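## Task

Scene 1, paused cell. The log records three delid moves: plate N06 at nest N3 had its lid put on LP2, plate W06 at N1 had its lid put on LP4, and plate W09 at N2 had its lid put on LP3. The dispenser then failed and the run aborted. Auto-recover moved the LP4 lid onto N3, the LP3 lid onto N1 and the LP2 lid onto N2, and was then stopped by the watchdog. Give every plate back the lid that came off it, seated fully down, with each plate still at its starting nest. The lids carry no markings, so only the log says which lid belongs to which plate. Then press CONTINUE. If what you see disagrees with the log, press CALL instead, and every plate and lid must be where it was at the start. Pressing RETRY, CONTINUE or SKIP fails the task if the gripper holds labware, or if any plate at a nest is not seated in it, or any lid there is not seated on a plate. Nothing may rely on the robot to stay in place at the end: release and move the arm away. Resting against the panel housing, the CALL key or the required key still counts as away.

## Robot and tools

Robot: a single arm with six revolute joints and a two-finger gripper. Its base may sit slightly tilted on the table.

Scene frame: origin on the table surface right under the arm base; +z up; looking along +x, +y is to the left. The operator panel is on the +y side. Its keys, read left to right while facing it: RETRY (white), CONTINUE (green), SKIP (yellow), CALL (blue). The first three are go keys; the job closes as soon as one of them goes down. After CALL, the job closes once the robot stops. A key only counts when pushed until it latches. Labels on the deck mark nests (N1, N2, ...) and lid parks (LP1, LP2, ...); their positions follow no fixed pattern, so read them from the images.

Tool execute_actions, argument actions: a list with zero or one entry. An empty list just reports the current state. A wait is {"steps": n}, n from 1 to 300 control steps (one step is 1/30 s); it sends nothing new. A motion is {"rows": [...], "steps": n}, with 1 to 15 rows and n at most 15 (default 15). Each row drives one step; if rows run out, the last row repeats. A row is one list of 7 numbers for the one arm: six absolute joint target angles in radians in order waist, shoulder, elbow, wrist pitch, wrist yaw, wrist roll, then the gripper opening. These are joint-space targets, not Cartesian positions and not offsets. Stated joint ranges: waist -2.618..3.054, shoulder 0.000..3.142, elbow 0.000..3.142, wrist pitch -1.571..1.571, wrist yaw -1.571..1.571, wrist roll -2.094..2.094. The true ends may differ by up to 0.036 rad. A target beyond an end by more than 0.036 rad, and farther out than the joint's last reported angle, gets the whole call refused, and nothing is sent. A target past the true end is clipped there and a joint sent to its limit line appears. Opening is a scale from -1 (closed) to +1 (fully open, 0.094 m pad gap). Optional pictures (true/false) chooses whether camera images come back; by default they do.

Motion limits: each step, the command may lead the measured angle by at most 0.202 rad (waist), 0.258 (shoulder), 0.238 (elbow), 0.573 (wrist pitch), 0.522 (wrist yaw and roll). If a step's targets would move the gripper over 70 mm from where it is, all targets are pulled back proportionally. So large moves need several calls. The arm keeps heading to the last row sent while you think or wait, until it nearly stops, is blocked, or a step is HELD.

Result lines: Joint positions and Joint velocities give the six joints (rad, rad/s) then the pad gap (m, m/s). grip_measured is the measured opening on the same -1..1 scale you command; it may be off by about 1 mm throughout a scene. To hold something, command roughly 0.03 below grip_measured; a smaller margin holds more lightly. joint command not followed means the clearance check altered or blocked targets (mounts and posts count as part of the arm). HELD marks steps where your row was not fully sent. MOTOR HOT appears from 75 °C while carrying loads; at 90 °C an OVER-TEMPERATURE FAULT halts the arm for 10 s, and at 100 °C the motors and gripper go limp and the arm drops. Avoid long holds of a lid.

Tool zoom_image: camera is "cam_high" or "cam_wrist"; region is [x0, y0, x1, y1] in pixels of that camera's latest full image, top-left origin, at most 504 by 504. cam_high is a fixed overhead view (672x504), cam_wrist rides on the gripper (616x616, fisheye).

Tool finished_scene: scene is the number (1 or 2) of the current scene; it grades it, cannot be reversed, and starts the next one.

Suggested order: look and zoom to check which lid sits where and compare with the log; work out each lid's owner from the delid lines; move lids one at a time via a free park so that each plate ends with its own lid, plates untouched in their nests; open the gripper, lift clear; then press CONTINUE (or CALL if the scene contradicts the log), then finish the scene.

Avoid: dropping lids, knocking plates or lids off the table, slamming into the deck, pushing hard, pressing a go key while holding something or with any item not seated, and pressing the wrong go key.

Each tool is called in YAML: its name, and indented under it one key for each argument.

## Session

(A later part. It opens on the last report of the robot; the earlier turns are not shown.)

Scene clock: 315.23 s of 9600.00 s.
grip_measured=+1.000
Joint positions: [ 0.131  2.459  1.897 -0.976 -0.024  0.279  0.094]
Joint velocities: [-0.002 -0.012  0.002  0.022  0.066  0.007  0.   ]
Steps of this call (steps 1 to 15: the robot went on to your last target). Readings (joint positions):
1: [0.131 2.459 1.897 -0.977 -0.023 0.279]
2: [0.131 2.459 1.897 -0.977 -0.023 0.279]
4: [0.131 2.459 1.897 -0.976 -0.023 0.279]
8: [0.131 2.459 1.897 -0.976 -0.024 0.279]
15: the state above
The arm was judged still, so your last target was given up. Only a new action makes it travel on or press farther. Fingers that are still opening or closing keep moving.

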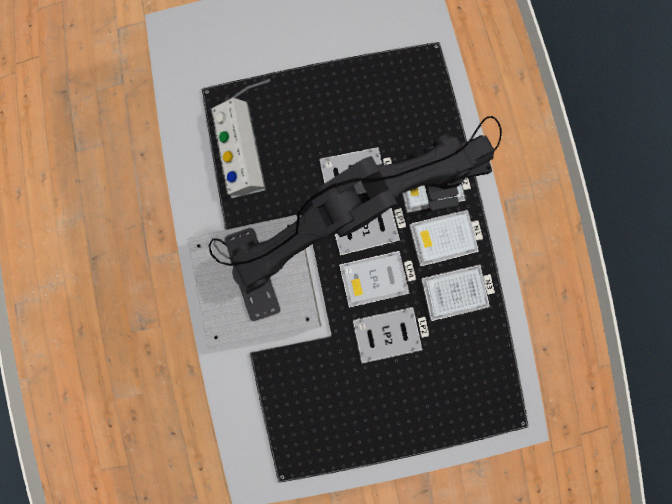

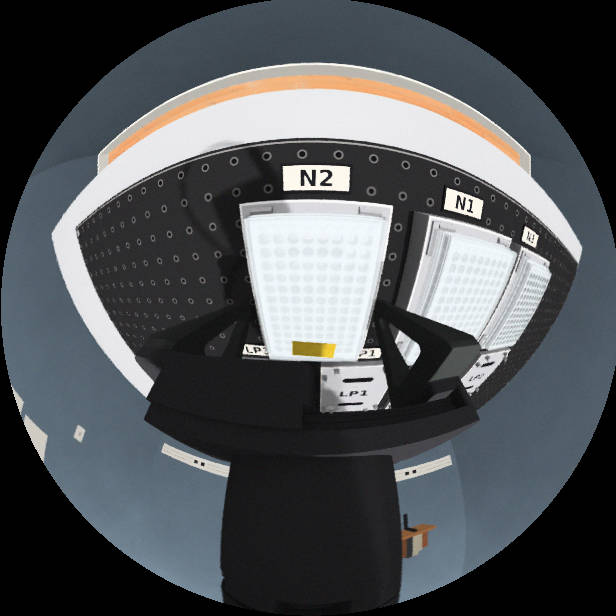

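execute_actions:
  actions:
    - {"rows": [[0.131,2.485,1.897,-0.947,-0.014,0.292,1.0],[0.131,2.485,1.897,-0.947,-0.014,0.292,1.0],[0.131,2.485,1.897,-0.947,-0.014,0.292,1.0],[0.131,2.485,1.897,-0.947,-0.014,0.292,1.0],[0.131,2.468,1.897,-0.947,-0.014,0.292,1.0]], "steps": 15}
  pictures: false

execute_actions:
  actions:
    - {"steps": 12}

zoom_image:
  camera: "cam_wrist"
  region: [210, 160, 420, 370]

Scene clock: 323.30 s of 9600.00 s.
grip_measured=+1.000
Joint positions: [ 0.131  2.473  1.897 -0.967 -0.022  0.285  0.094]
Joint velocities: [ 0.007 -0.012 -0.007 -0.007  0.007 -0.007  0.   ]
Steps of this call (steps 1 to 90: nothing new was sent; then 4.57 s passed at rest; steps 91 to 105: all 15 steps of this action). Readings (joint positions):
91: [0.131 2.460 1.897 -0.975 -0.023 0.280]
92: [0.131 2.462 1.897 -0.973 -0.023 0.281]
94: [0.131 2.469 1.897 -0.970 -0.022 0.283]
98: [0.131 2.473 1.897 -0.969 -0.022 0.284]
105: the state above

Scene clock: 323.70 s of 9600.00 s.
grip_measured=+1.000
Joint positions: [ 0.131  2.473  1.897 -0.967 -0.022  0.285  0.094]
Joint velocities: [ 0.002 -0.007 -0.007  0.051 -0.022 -0.051  0.   ]
Steps of this call (steps 1 to 12: the robot went on to your last target). Readings (joint positions):
1: [0.131 2.473 1.897 -0.967 -0.022 0.285]
2: [0.131 2.473 1.897 -0.967 -0.022 0.285]
4: [0.131 2.473 1.897 -0.967 -0.022 0.285]
8: [0.131 2.473 1.897 -0.967 -0.022 0.285]
12: the state above

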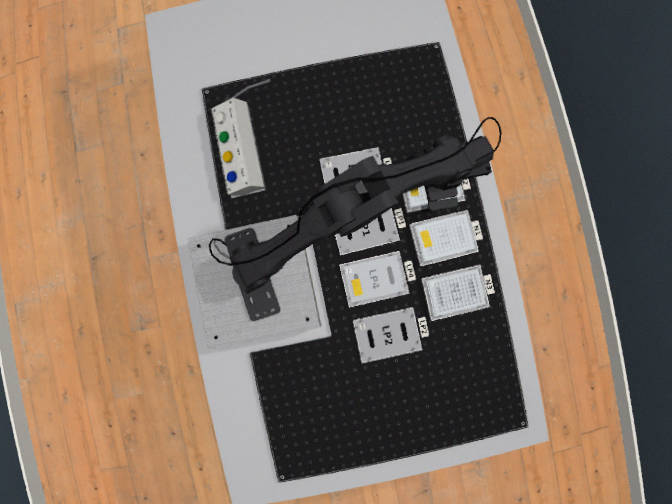

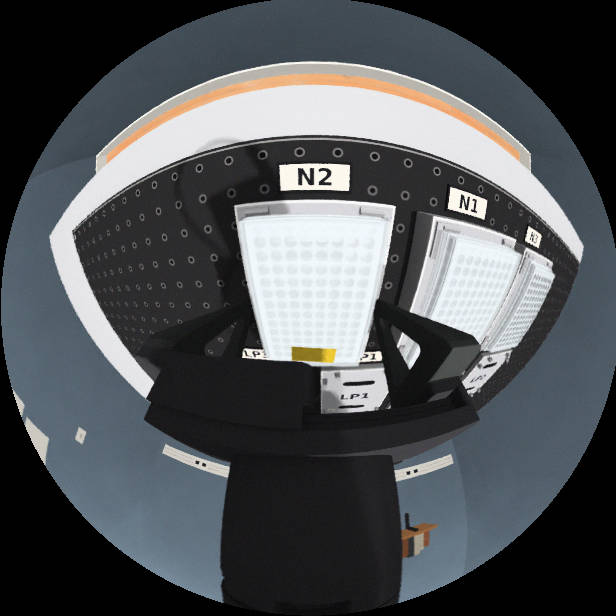

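Region (210, 160, 420, 370) of cam_wrist's 616x616 image, scaled by 2.400, with more detail than that image has.

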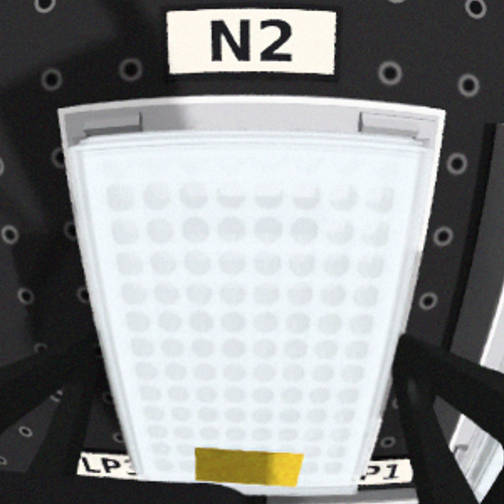

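execute_actions:
  actions:
    - {"rows": [[0.131,2.473,1.897,-0.96,-0.009,0.287,1.0]], "steps": 12}
  pictures: false

execute_actions:
  actions:
    - {"rows": [[0.131,2.473,1.897,-0.96,-0.012,0.287,0.75]], "steps": 15}

zoom_image:
  camera: "cam_wrist"
  region: [210, 160, 420, 370]

Scene clock: 327.03 s of 9600.00 s.
grip_measured=+1.000
Joint positions: [ 0.131  2.473  1.897 -0.967 -0.017  0.285  0.094]
Joint velocities: [ 0.002 -0.002 -0.007 -0.051 -0.037  0.007  0.   ]
Steps of this call (steps 1 to 15: the robot went on to your last target; steps 16 to 88: nothing new was sent; steps 89 to 100: all 12 steps of this action). Readings (joint positions):
89: [0.131 2.473 1.897 -0.967 -0.021 0.285]
90: [0.131 2.473 1.897 -0.967 -0.020 0.285]
92: [0.131 2.473 1.897 -0.967 -0.019 0.285]
96: [0.131 2.473 1.897 -0.967 -0.018 0.285]
100: the state above

Scene clock: 327.53 s of 9600.00 s.
grip_measured=+0.778
Joint positions: [ 0.131  2.473  1.897 -0.967 -0.017  0.285  0.084]
Joint velocities: [-0.007 -0.007 -0.007  0.022 -0.022  0.022  0.001]
Steps of this call (steps 1 to 15: all 15 steps of this action). Readings (joint positions):
1: [0.131 2.473 1.897 -0.967 -0.017 0.285]
2: [0.131 2.473 1.897 -0.967 -0.017 0.285]
4: [0.131 2.473 1.897 -0.967 -0.017 0.285]
8: [0.131 2.473 1.897 -0.967 -0.017 0.285]
15: the state above

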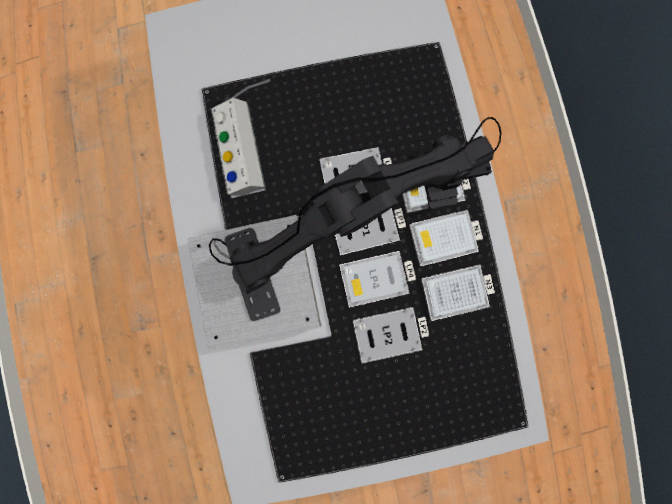

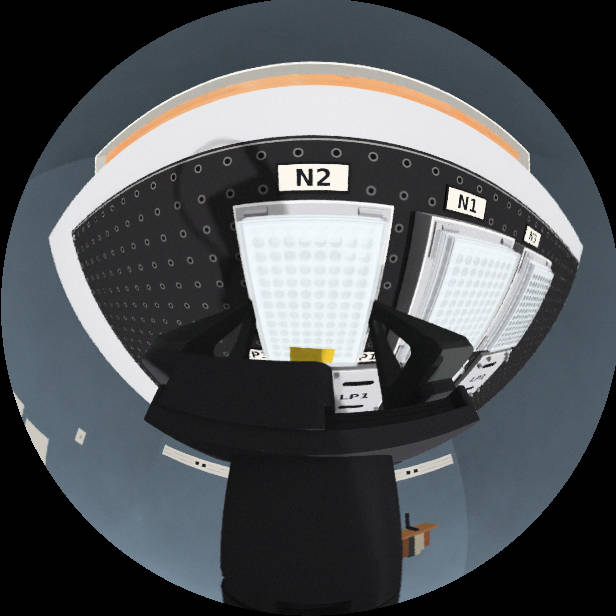

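Region (210, 160, 420, 370) of cam_wrist's 616x616 image, scaled by 2.400, with more detail than that image has.

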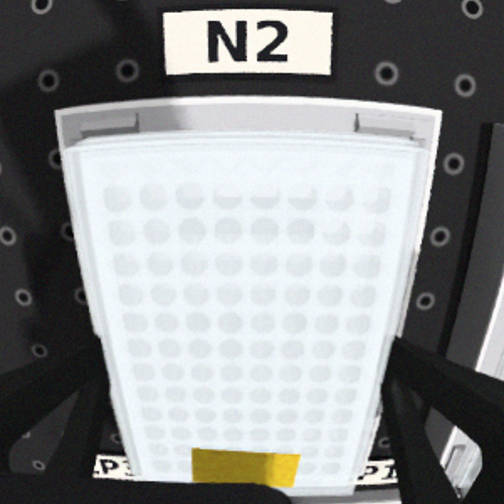

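execute_actions:
  actions:
    - {"rows": [[0.131,2.44,1.92,-0.99,-0.012,0.287,0.75],[0.131,2.436,1.924,-0.998,-0.012,0.287,0.75],[0.131,2.432,1.928,-1.006,-0.012,0.287,0.75],[0.131,2.428,1.932,-1.014,-0.012,0.287,0.75],[0.131,2.424,1.936,-1.022,-0.012,0.287,0.75],[0.131,2.42,1.94,-1.03,-0.012,0.287,0.75],[0.131,2.416,1.944,-1.038,-0.012,0.287,0.75],[0.131,2.412,1.948,-1.046,-0.012,0.287,0.75],[0.131,2.408,1.952,-1.054,-0.012,0.287,0.75],[0.131,2.404,1.956,-1.062,-0.012,0.287,0.75],[0.131,2.40,1.96,-1.07,-0.012,0.287,0.75],[0.131,2.396,1.964,-1.078,-0.012,0.287,0.75],[0.131,2.392,1.968,-1.086,-0.012,0.287,0.75],[0.131,2.388,1.972,-1.09,-0.012,0.287,0.75],[0.131,2.385,1.975,-1.093,-0.012,0.287,0.75]], "steps": 15}
  pictures: false

execute_actions:
  actions:
    - {"steps": 10}

Scene clock: 334.20 s of 9600.00 s.
grip_measured=+0.778
Joint positions: [ 0.131  2.429  1.941 -1.051 -0.017  0.285  0.084]
Joint velocities: [ 0.002 -0.159  0.129 -0.242 -0.007 -0.022  0.001]
Steps of this call (steps 1 to 15: the robot went on to your last target; steps 16 to 90: nothing new was sent; then 3.17 s passed at rest; steps 91 to 105: all 15 steps of this action). Readings (joint positions):
91: [0.131 2.473 1.897 -0.967 -0.017 0.285]
92: [0.131 2.473 1.897 -0.969 -0.017 0.285]
94: [0.131 2.473 1.899 -0.973 -0.017 0.285]
98: [0.131 2.466 1.911 -0.995 -0.017 0.285]
105: the state above

Scene clock: 334.53 s of 9600.00 s.
grip_measured=+0.778
Joint positions: [ 0.131  2.413  1.952 -1.074 -0.017  0.285  0.084]
Joint velocities: [ 0.002  0.017 -0.007 -0.007  0.051 -0.051 -0.002]
Steps of this call (steps 1 to 10: the robot went on to your last target). Readings (joint positions):
1: [0.131 2.424 1.945 -1.056 -0.017 0.285]
2: [0.131 2.420 1.948 -1.059 -0.017 0.285]
4: [0.131 2.414 1.952 -1.064 -0.017 0.285]
8: [0.131 2.413 1.952 -1.071 -0.017 0.285]
10: the state above

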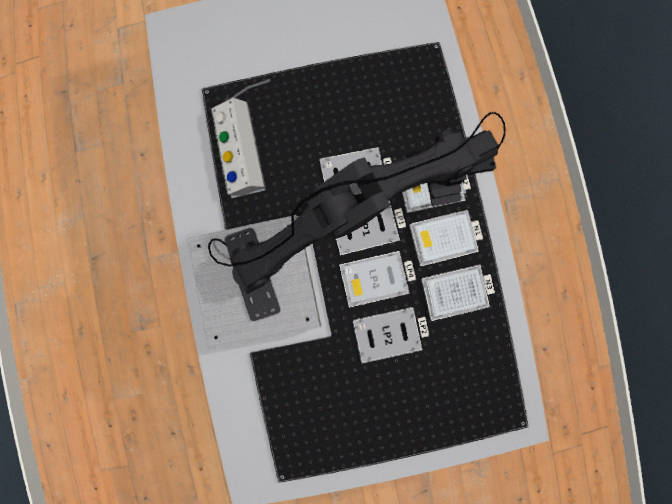

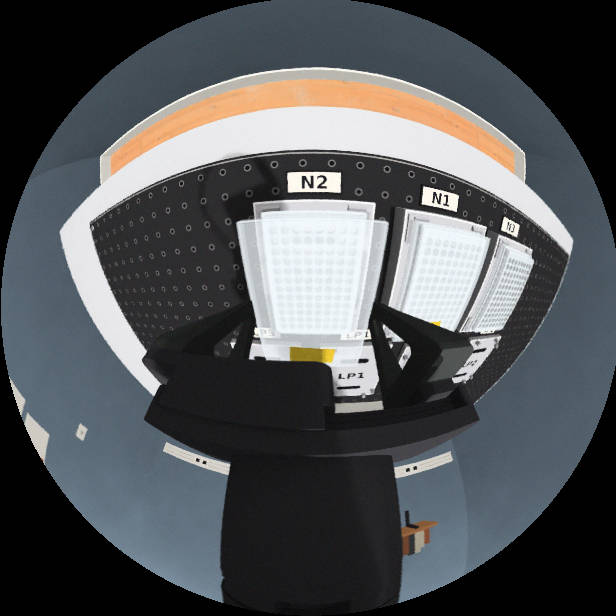

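execute_actions:
  actions:
    - {"rows": [[0.1294,2.405,1.962,-1.085,-0.012,0.2834,0.75],[0.1247,2.405,1.962,-1.085,-0.012,0.2786,0.75],[0.1169,2.405,1.962,-1.085,-0.012,0.2707,0.75],[0.1061,2.405,1.962,-1.085,-0.012,0.2598,0.75],[0.0925,2.405,1.962,-1.085,-0.012,0.2459,0.75],[0.0761,2.405,1.962,-1.085,-0.012,0.2293,0.75],[0.0572,2.405,1.962,-1.085,-0.012,0.2101,0.75],[0.0359,2.405,1.962,-1.085,-0.012,0.1886,0.75],[0.0125,2.405,1.962,-1.085,-0.012,0.1648,0.75],[-0.0128,2.405,1.962,-1.085,-0.012,0.1393,0.75],[-0.0396,2.405,1.962,-1.085,-0.012,0.1121,0.75],[-0.0677,2.405,1.962,-1.085,-0.012,0.0836,0.75],[-0.0967,2.405,1.962,-1.085,-0.012,0.0541,0.75],[-0.1265,2.405,1.962,-1.085,-0.012,0.024,0.75],[-0.1565,2.405,1.962,-1.085,-0.012,-0.0065,0.75]], "steps": 15}
  pictures: false

execute_actions:
  actions:
    - {"rows": [[-0.1866,2.405,1.962,-1.085,-0.012,-0.037,0.75],[-0.2163,2.405,1.962,-1.085,-0.012,-0.0671,0.75],[-0.2453,2.405,1.962,-1.085,-0.012,-0.0966,0.75],[-0.2734,2.405,1.962,-1.085,-0.012,-0.1251,0.75],[-0.3003,2.405,1.962,-1.085,-0.012,-0.1523,0.75],[-0.3255,2.405,1.962,-1.085,-0.012,-0.1778,0.75],[-0.3489,2.405,1.962,-1.085,-0.012,-0.2016,0.75],[-0.3702,2.405,1.962,-1.085,-0.012,-0.2231,0.75],[-0.3891,2.405,1.962,-1.085,-0.012,-0.2423,0.75],[-0.4055,2.405,1.962,-1.085,-0.012,-0.2589,0.75],[-0.4191,2.405,1.962,-1.085,-0.012,-0.2728,0.75],[-0.4299,2.405,1.962,-1.085,-0.012,-0.2837,0.75],[-0.4377,2.405,1.962,-1.085,-0.012,-0.2916,0.75],[-0.4424,2.405,1.962,-1.085,-0.012,-0.2964,0.75],[-0.444,2.405,1.962,-1.085,-0.012,-0.298,0.75]], "steps": 15}
  pictures: false

execute_actions:
  actions:
    - {"steps": 20}

zoom_image:
  camera: "cam_wrist"
  region: [210, 160, 420, 370]

Scene clock: 344.83 s of 9600.00 s.
grip_measured=+0.778
Joint positions: [-0.089  2.413  1.952 -1.077 -0.019  0.106  0.084]
Joint velocities: [-0.979  0.012 -0.002  0.051 -0.051 -0.74  -0.   ]
Steps of this call (steps 1 to 30: the robot went on to your last target; steps 31 to 90: nothing new was sent; then 6.80 s passed at rest; steps 91 to 105: all 15 steps of this action). Readings (joint positions):
91: [0.131 2.413 1.952 -1.077 -0.017 0.285]
92: [0.131 2.413 1.952 -1.077 -0.017 0.285]
94: [0.129 2.413 1.952 -1.077 -0.017 0.281]
98: [0.098 2.413 1.952 -1.077 -0.018 0.246]
105: the state above

Scene clock: 345.33 s of 9600.00 s.
grip_measured=+0.778
Joint positions: [-0.448  2.413  1.952 -1.077 -0.008 -0.241  0.084]
Joint velocities: [-0.173  0.012  0.002 -0.066 -0.051 -0.256  0.   ]
Steps of this call (steps 1 to 15: all 15 steps of this action). Readings (joint positions):
1: [-0.123 2.413 1.952 -1.077 -0.019 0.080]
2: [-0.157 2.413 1.952 -1.077 -0.019 0.053]
4: [-0.223 2.413 1.952 -1.077 -0.017 -0.002]
8: [-0.337 2.413 1.952 -1.077 -0.014 -0.109]
15: the state above

Scene clock: 346.00 s of 9600.00 s.
grip_measured=+0.778
Joint positions: [-0.451  2.413  1.952 -1.077 -0.008 -0.291  0.084]
Joint velocities: [ 0.017 -0.002 -0.007 -0.125 -0.095 -0.081  0.   ]
Steps of this call (steps 1 to 20: the robot went on to your last target). Readings (joint positions):
1: [-0.452 2.413 1.952 -1.077 -0.008 -0.251]
2: [-0.454 2.413 1.952 -1.077 -0.008 -0.259]
4: [-0.453 2.413 1.952 -1.077 -0.008 -0.270]
8: [-0.451 2.413 1.952 -1.077 -0.008 -0.283]
20: the state above

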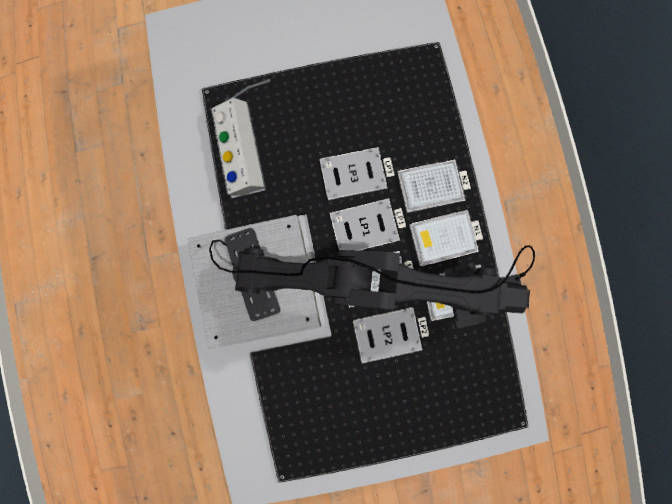

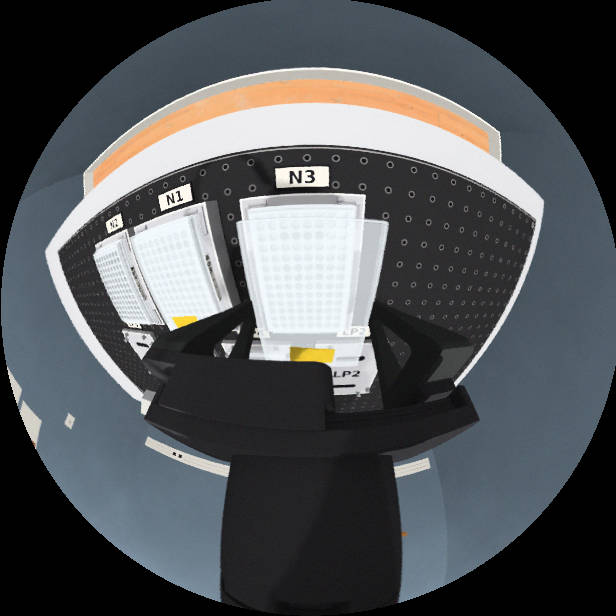

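Region (210, 160, 420, 370) of cam_wrist's 616x616 image, scaled by 2.400, with more detail than that image has.

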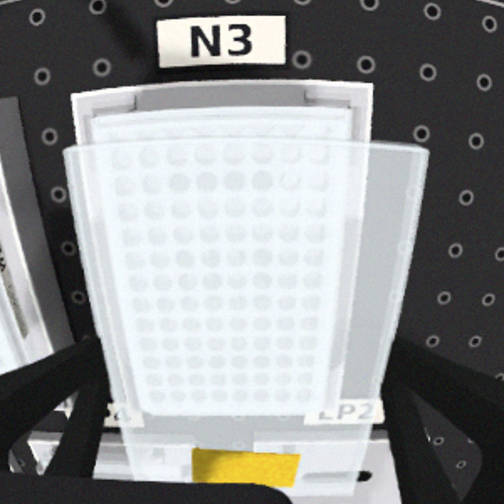

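execute_actions:
  actions:
    - {"rows": [[-0.43,2.42,1.98,-1.075,-0.018,-0.296,0.75],[-0.43,2.426,1.985,-1.075,-0.018,-0.296,0.75],[-0.43,2.432,1.99,-1.075,-0.018,-0.296,0.75],[-0.43,2.438,1.995,-1.075,-0.018,-0.296,0.75],[-0.43,2.444,2.0,-1.075,-0.018,-0.296,0.75],[-0.43,2.45,2.005,-1.075,-0.018,-0.296,0.75],[-0.43,2.455,2.005,-1.075,-0.018,-0.296,0.75]], "steps": 15}
  pictures: false

execute_actions:
  actions:
    - {"steps": 10}

zoom_image:
  camera: "cam_wrist"
  region: [210, 160, 420, 370]

Scene clock: 351.37 s of 9600.00 s.
grip_measured=+0.778
Joint positions: [-0.435  2.455  1.979 -1.077 -0.01  -0.291  0.084]
Joint velocities: [ 0.017  0.007  0.007  0.007 -0.022  0.051  0.   ]
Steps of this call (steps 1 to 15: the robot went on to your last target; steps 16 to 90: nothing new was sent; then 1.87 s passed at rest; steps 91 to 105: all 15 steps of this action). Readings (joint positions):
91: [-0.450 2.413 1.952 -1.077 -0.008 -0.291]
92: [-0.448 2.413 1.952 -1.077 -0.008 -0.291]
94: [-0.444 2.418 1.959 -1.077 -0.008 -0.291]
98: [-0.436 2.439 1.978 -1.077 -0.010 -0.291]
105: the state above

Scene clock: 351.70 s of 9600.00 s.
grip_measured=+0.778
Joint positions: [-0.435  2.455  1.979 -1.077 -0.01  -0.291  0.084]
Joint velocities: [ 0.002  0.002  0.007 -0.007 -0.007  0.022 -0.001]
Steps of this call (steps 1 to 10: the robot went on to your last target). Readings (joint positions):
1: [-0.435 2.455 1.979 -1.077 -0.010 -0.291]
2: [-0.435 2.455 1.979 -1.077 -0.010 -0.291]
4: [-0.435 2.455 1.979 -1.077 -0.010 -0.291]
8: [-0.435 2.455 1.979 -1.077 -0.010 -0.291]
10: the state above

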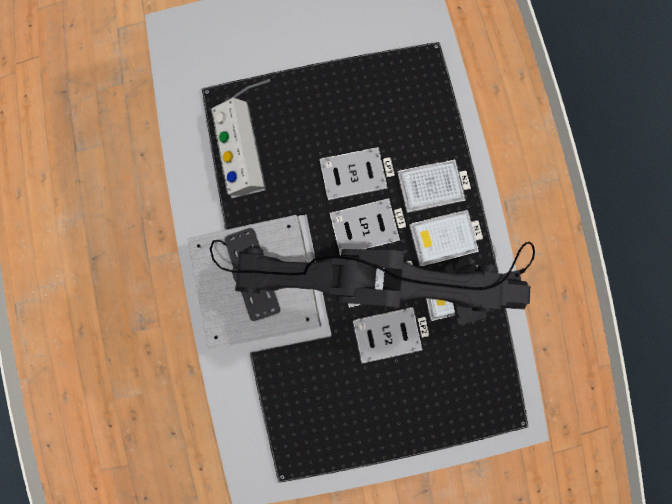

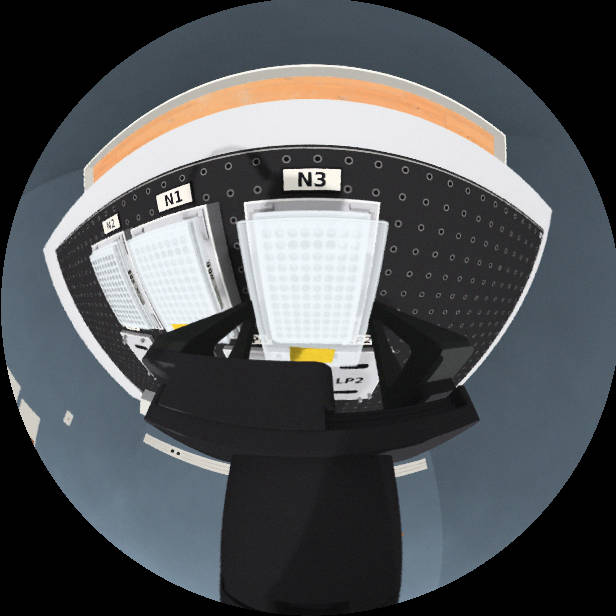

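Region (210, 160, 420, 370) of cam_wrist's 616x616 image, scaled by 2.400, with more detail than that image has.

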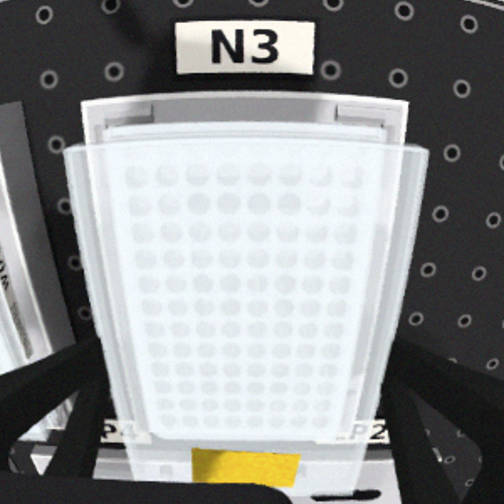

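execute_actions:
  actions:
    - {"rows": [[-0.435,2.458,1.97,-1.05,-0.012,-0.293,0.75],[-0.435,2.462,1.962,-1.03,-0.012,-0.293,0.75],[-0.435,2.466,1.955,-1.015,-0.012,-0.293,0.75],[-0.435,2.47,1.948,-1.008,-0.012,-0.293,0.75],[-0.435,2.474,1.948,-1.008,-0.012,-0.293,0.75]], "steps": 15}
  pictures: false

execute_actions:
  actions:
    - {"steps": 12}

zoom_image:
  camera: "cam_wrist"
  region: [210, 160, 420, 370]

Scene clock: 354.77 s of 9600.00 s.
grip_measured=+0.778
Joint positions: [-0.435  2.473  1.953 -1.033 -0.01  -0.291  0.084]
Joint velocities: [ 0.002  0.002  0.002  0.051 -0.037 -0.022 -0.   ]
Steps of this call (steps 1 to 15: the robot went on to your last target; steps 16 to 77: nothing new was sent; steps 78 to 92: all 15 steps of this action). Readings (joint positions):
78: [-0.435 2.455 1.979 -1.077 -0.010 -0.291]
79: [-0.435 2.455 1.977 -1.073 -0.010 -0.291]
81: [-0.435 2.455 1.969 -1.057 -0.010 -0.291]
85: [-0.435 2.464 1.957 -1.040 -0.010 -0.291]
92: the state above

Scene clock: 355.17 s of 9600.00 s.
grip_measured=+0.778
Joint positions: [-0.435  2.473  1.953 -1.029 -0.01  -0.291  0.084]
Joint velocities: [-0.022 -0.007 -0.007 -0.022  0.051  0.022  0.001]
Steps of this call (steps 1 to 12: the robot went on to your last target). Readings (joint positions):
1: [-0.435 2.473 1.953 -1.032 -0.010 -0.291]
2: [-0.435 2.473 1.953 -1.031 -0.010 -0.291]
4: [-0.435 2.473 1.953 -1.030 -0.010 -0.291]
8: [-0.435 2.473 1.953 -1.030 -0.010 -0.291]
12: the state above

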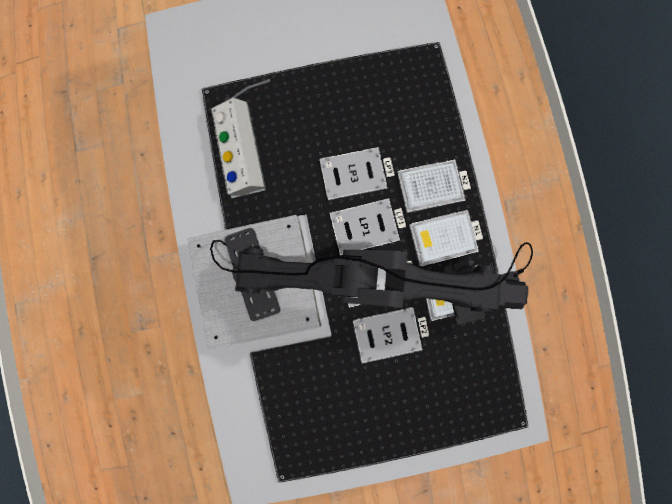

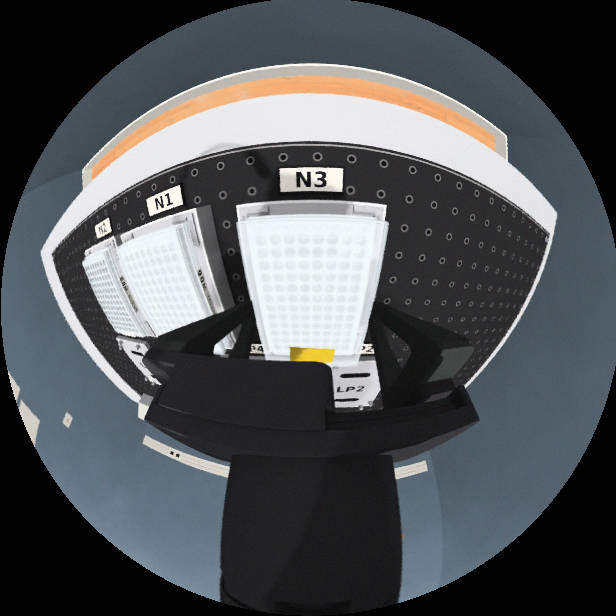

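Region (210, 160, 420, 370) of cam_wrist's 616x616 image, scaled by 2.400, with more detail than that image has.

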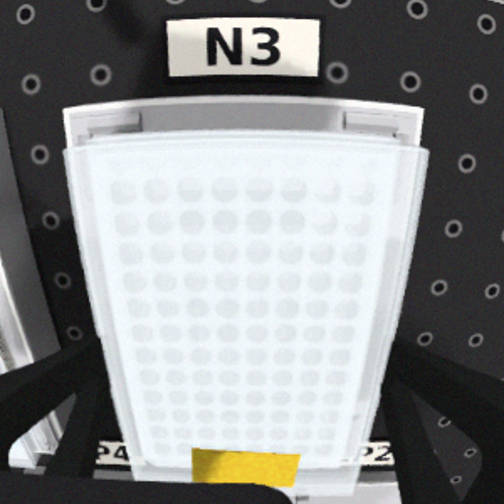

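execute_actions:
  actions:
    - {"rows": [[-0.435,2.474,1.948,-1.008,-0.022,-0.293,0.75],[-0.435,2.474,1.948,-1.008,-0.022,-0.293,0.75],[-0.435,2.474,1.948,-1.006,-0.022,-0.293,0.75],[-0.435,2.474,1.948,-1.004,-0.022,-0.293,0.75],[-0.435,2.474,1.948,-1.002,-0.022,-0.293,0.75],[-0.435,2.474,1.946,-1.0,-0.022,-0.293,0.75],[-0.435,2.474,1.944,-0.998,-0.022,-0.293,0.75],[-0.435,2.474,1.942,-0.996,-0.022,-0.293,0.75],[-0.435,2.474,1.94,-0.994,-0.022,-0.293,0.75],[-0.435,2.474,1.938,-0.992,-0.022,-0.293,0.75],[-0.435,2.474,1.936,-0.990,-0.022,-0.293,0.75],[-0.435,2.474,1.934,-0.990,-0.022,-0.293,0.75],[-0.435,2.474,1.934,-0.990,-0.022,-0.293,0.75]], "steps": 15}
  pictures: false

execute_actions:
  actions:
    - {"steps": 12}

zoom_image:
  camera: "cam_wrist"
  region: [210, 160, 420, 370]

Scene clock: 379.00 s of 9600.00 s.
grip_measured=+0.778
Joint positions: [-0.435  2.473  1.942 -1.013 -0.013 -0.291  0.084]
Joint velocities: [ 0.002 -0.007 -0.066 -0.022 -0.007 -0.007 -0.001]
Steps of this call (steps 1 to 15: the robot went on to your last target; steps 16 to 90: nothing new was sent; then 20.33 s passed at rest; steps 91 to 105: all 15 steps of this action). Readings (joint positions):
91: [-0.435 2.473 1.953 -1.029 -0.011 -0.291]
92: [-0.435 2.473 1.953 -1.029 -0.011 -0.291]
94: [-0.435 2.473 1.953 -1.028 -0.012 -0.291]
98: [-0.435 2.473 1.953 -1.024 -0.013 -0.291]
105: the state above

Scene clock: 379.40 s of 9600.00 s.
grip_measured=+0.778
Joint positions: [-0.435  2.473  1.941 -1.011 -0.014 -0.291  0.084]
Joint velocities: [ 0.002 -0.007 -0.017 -0.037 -0.11   0.022 -0.001]
Steps of this call (steps 1 to 12: the robot went on to your last target). Readings (joint positions):
1: [-0.435 2.473 1.941 -1.013 -0.013 -0.291]
2: [-0.435 2.473 1.941 -1.013 -0.013 -0.291]
4: [-0.435 2.473 1.941 -1.012 -0.013 -0.291]
8: [-0.435 2.473 1.941 -1.012 -0.013 -0.291]
12: the state above

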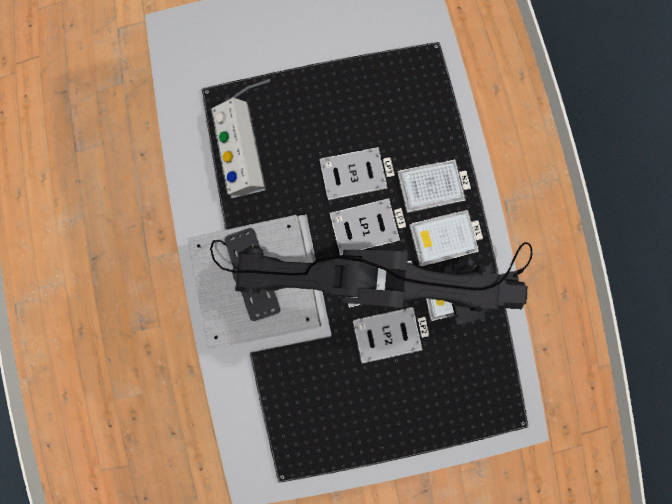

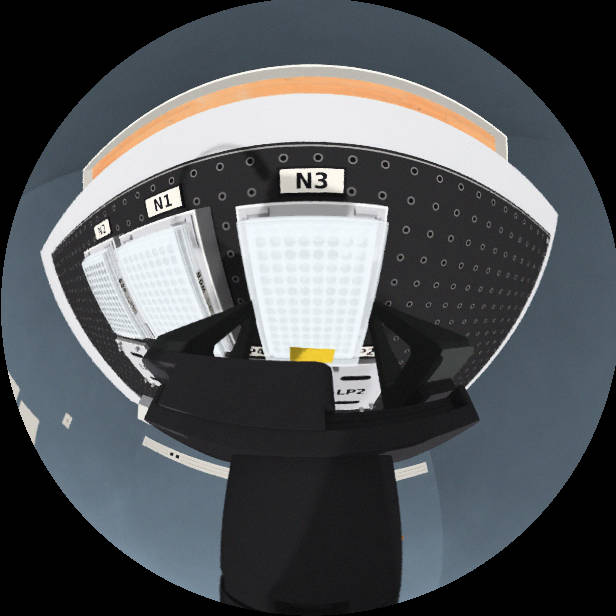

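Region (210, 160, 420, 370) of cam_wrist's 616x616 image, scaled by 2.400, with more detail than that image has.

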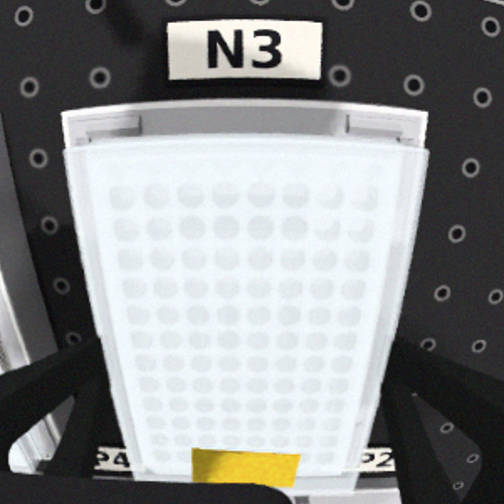

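execute_actions:
  actions:
    - {"rows": [[-0.435,2.474,1.932,-0.992,-0.027,-0.293,0.75],[-0.435,2.474,1.930,-0.992,-0.027,-0.293,0.75],[-0.435,2.474,1.928,-0.992,-0.027,-0.293,0.75]], "steps": 15}

zoom_image:
  camera: "cam_wrist"
  region: [210, 160, 420, 370]

Scene clock: 386.63 s of 9600.00 s.
grip_measured=+0.778
Joint positions: [-0.435  2.473  1.941 -1.011 -0.018 -0.291  0.084]
Joint velocities: [ 0.007  0.007  0.002 -0.051 -0.007 -0.051  0.   ]
Steps of this call (steps 1 to 15: the robot went on to your last target; steps 16 to 90: nothing new was sent; then 3.73 s passed at rest; steps 91 to 105: all 15 steps of this action). Readings (joint positions):
91: [-0.435 2.473 1.941 -1.011 -0.014 -0.291]
92: [-0.435 2.473 1.941 -1.011 -0.015 -0.291]
94: [-0.435 2.473 1.941 -1.011 -0.016 -0.291]
98: [-0.435 2.473 1.941 -1.011 -0.018 -0.291]
105: the state above

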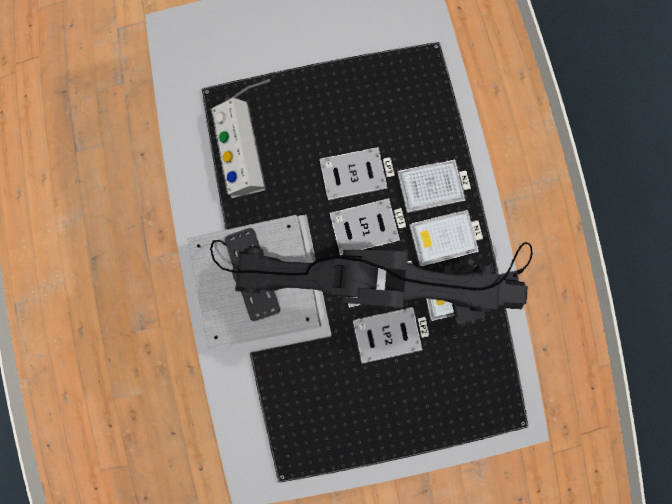

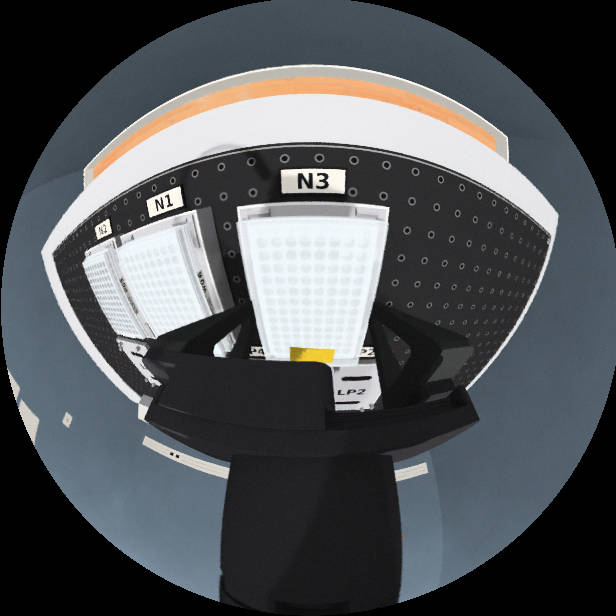

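Region (210, 160, 420, 370) of cam_wrist's 616x616 image, scaled by 2.400, with more detail than that image has.

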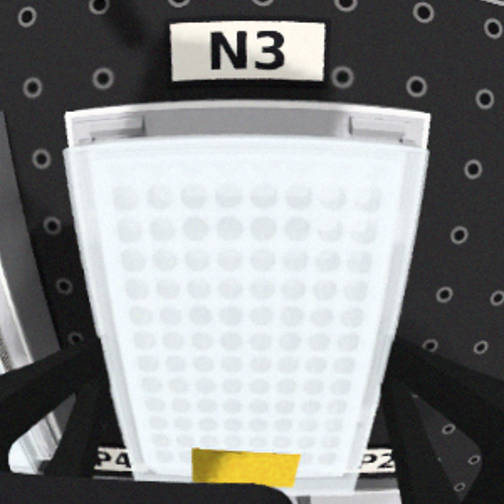

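execute_actions:
  actions:
    - {"rows": [[-0.435,2.474,1.925,-0.992,-0.025,-0.293,0.75]], "steps": 15}

zoom_image:
  camera: "cam_wrist"
  region: [210, 160, 420, 370]

Scene clock: 388.70 s of 9600.00 s.
grip_measured=+0.778
Joint positions: [-0.435  2.473  1.941 -1.011 -0.018 -0.291  0.084]
Joint velocities: [ 0.002 -0.007  0.007 -0.007 -0.022 -0.022 -0.001]
Steps of this call (steps 1 to 15: the robot went on to your last target; steps 16 to 47: nothing new was sent; steps 48 to 62: all 15 steps of this action). Readings (joint positions):
48: [-0.435 2.473 1.941 -1.011 -0.018 -0.291]
49: [-0.435 2.473 1.941 -1.011 -0.018 -0.291]
51: [-0.435 2.473 1.941 -1.011 -0.018 -0.291]
55: [-0.435 2.473 1.941 -1.011 -0.018 -0.291]
62: the state above

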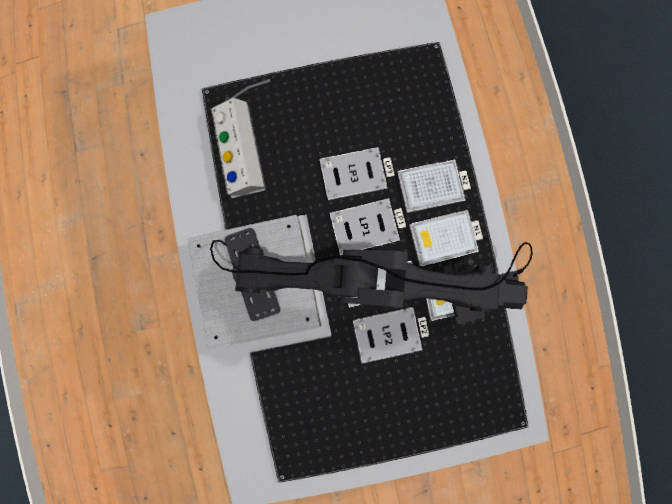

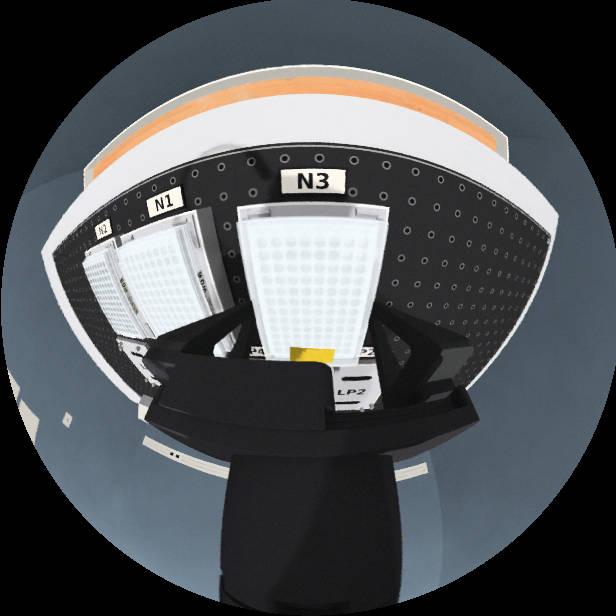

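Region (210, 160, 420, 370) of cam_wrist's 616x616 image, scaled by 2.400, with more detail than that image has.

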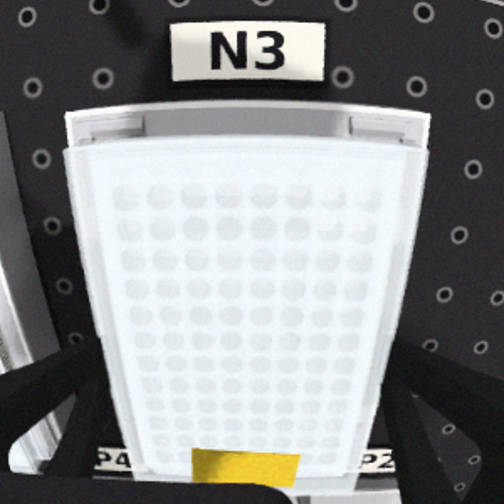

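execute_actions:
  actions:
    - {"rows": [[-0.435,2.474,1.941,-1.036,-0.025,-0.293,0.75]], "steps": 15}

zoom_image:
  camera: "cam_wrist"
  region: [210, 160, 420, 370]

Scene clock: 392.17 s of 9600.00 s.
grip_measured=+0.778
Joint positions: [-0.435  2.473  1.941 -1.02  -0.018 -0.291  0.084]
Joint velocities: [-0.007 -0.007 -0.012  0.007 -0.037  0.037  0.   ]
Steps of this call (steps 1 to 15: the robot went on to your last target; steps 16 to 89: nothing new was sent; steps 90 to 104: all 15 steps of this action). Readings (joint positions):
90: [-0.435 2.473 1.941 -1.012 -0.018 -0.291]
91: [-0.435 2.473 1.941 -1.013 -0.018 -0.291]
93: [-0.435 2.473 1.941 -1.016 -0.018 -0.291]
97: [-0.435 2.473 1.941 -1.019 -0.018 -0.291]
104: the state above

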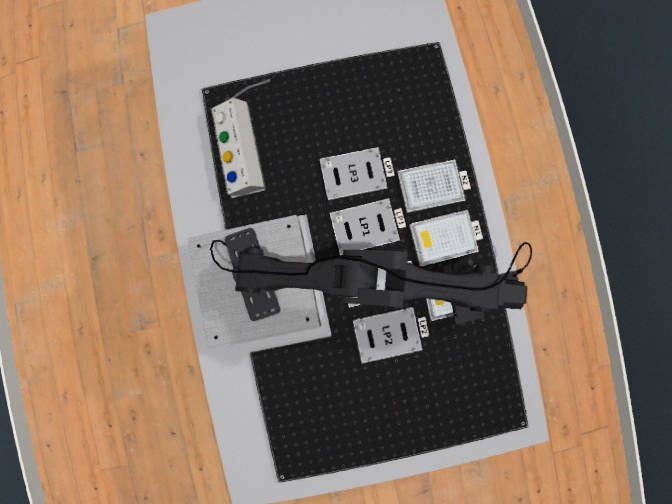

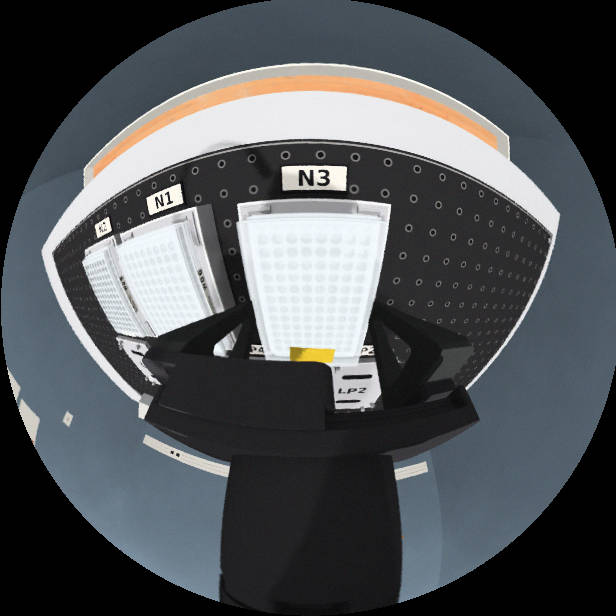

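Region (210, 160, 420, 370) of cam_wrist's 616x616 image, scaled by 2.400, with more detail than that image has.

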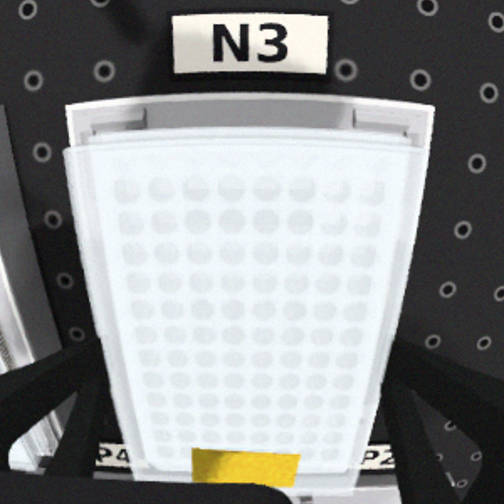

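execute_actions:
  actions:
    - {"rows": [[-0.435,2.474,1.9333,-0.9974,-0.009,-0.293,0.75],[-0.435,2.474,1.9321,-0.9958,-0.009,-0.293,0.75],[-0.435,2.474,1.9309,-0.9942,-0.009,-0.293,0.75],[-0.435,2.474,1.9297,-0.9926,-0.009,-0.293,0.75],[-0.435,2.474,1.9285,-0.991,-0.009,-0.293,0.75],[-0.435,2.474,1.9273,-0.9894,-0.009,-0.293,0.75],[-0.435,2.474,1.9261,-0.9878,-0.009,-0.293,0.75],[-0.435,2.474,1.9249,-0.9862,-0.009,-0.293,0.75],[-0.435,2.474,1.9237,-0.9846,-0.009,-0.293,0.75],[-0.435,2.474,1.9225,-0.983,-0.009,-0.293,0.75],[-0.435,2.474,1.9213,-0.9814,-0.009,-0.293,0.75],[-0.435,2.474,1.9201,-0.9798,-0.009,-0.293,0.75],[-0.435,2.474,1.9189,-0.9782,-0.009,-0.293,0.75],[-0.435,2.474,1.9177,-0.9782,-0.009,-0.293,0.75],[-0.435,2.474,1.9177,-0.9782,-0.009,-0.293,0.75]], "steps": 15}
  pictures: false

execute_actions:
  actions:
    - {"steps": 10}

zoom_image:
  camera: "cam_wrist"
  region: [210, 160, 420, 370]

Scene clock: 408.70 s of 9600.00 s.
grip_measured=+0.778
Joint positions: [-0.435  2.473  1.926 -1.003 -0.013 -0.291  0.084]
Joint velocities: [-0.012 -0.012 -0.032 -0.037 -0.066  0.007 -0.   ]
Steps of this call (steps 1 to 15: the robot went on to your last target; steps 16 to 90: nothing new was sent; then 13.03 s passed at rest; steps 91 to 105: all 15 steps of this action). Readings (joint positions):
91: [-0.435 2.473 1.941 -1.020 -0.018 -0.291]
92: [-0.435 2.473 1.941 -1.019 -0.016 -0.291]
94: [-0.435 2.473 1.941 -1.018 -0.015 -0.291]
98: [-0.435 2.473 1.941 -1.013 -0.013 -0.291]
105: the state above

Scene clock: 409.03 s of 9600.00 s.
grip_measured=+0.778
Joint positions: [-0.435  2.473  1.925 -0.999 -0.012 -0.291  0.084]
Joint velocities: [ 0.002  0.002 -0.007  0.022 -0.051  0.037 -0.001]
Steps of this call (steps 1 to 10: the robot went on to your last target). Readings (joint positions):
1: [-0.435 2.473 1.925 -1.002 -0.013 -0.291]
2: [-0.435 2.473 1.925 -1.002 -0.013 -0.291]
4: [-0.435 2.473 1.925 -1.001 -0.013 -0.291]
8: [-0.435 2.473 1.925 -1.000 -0.013 -0.291]
10: the state above

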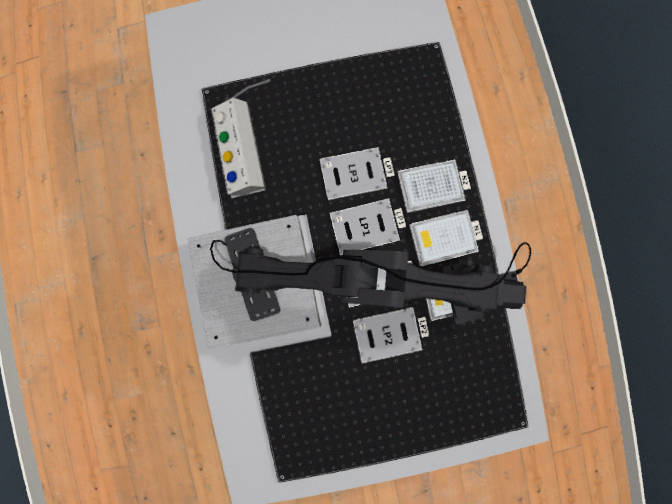

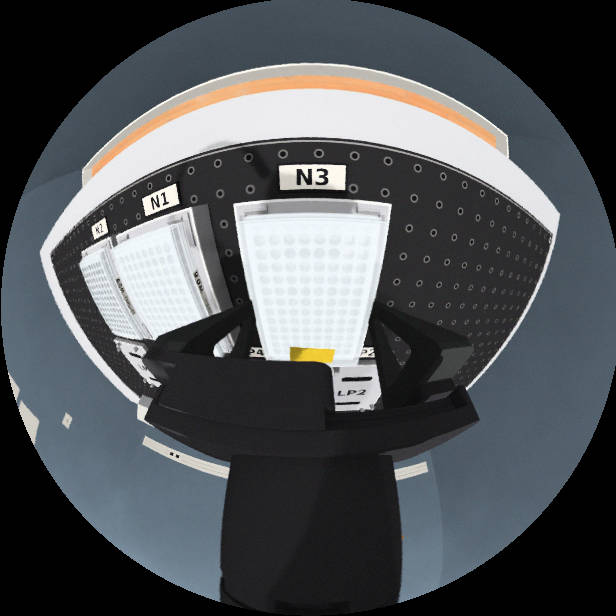

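Region (210, 160, 420, 370) of cam_wrist's 616x616 image, scaled by 2.400, with more detail than that image has.

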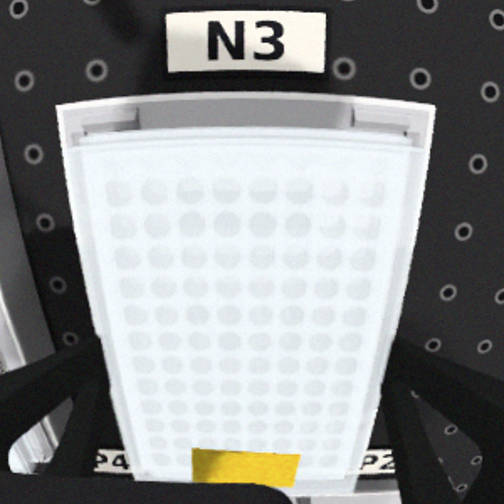

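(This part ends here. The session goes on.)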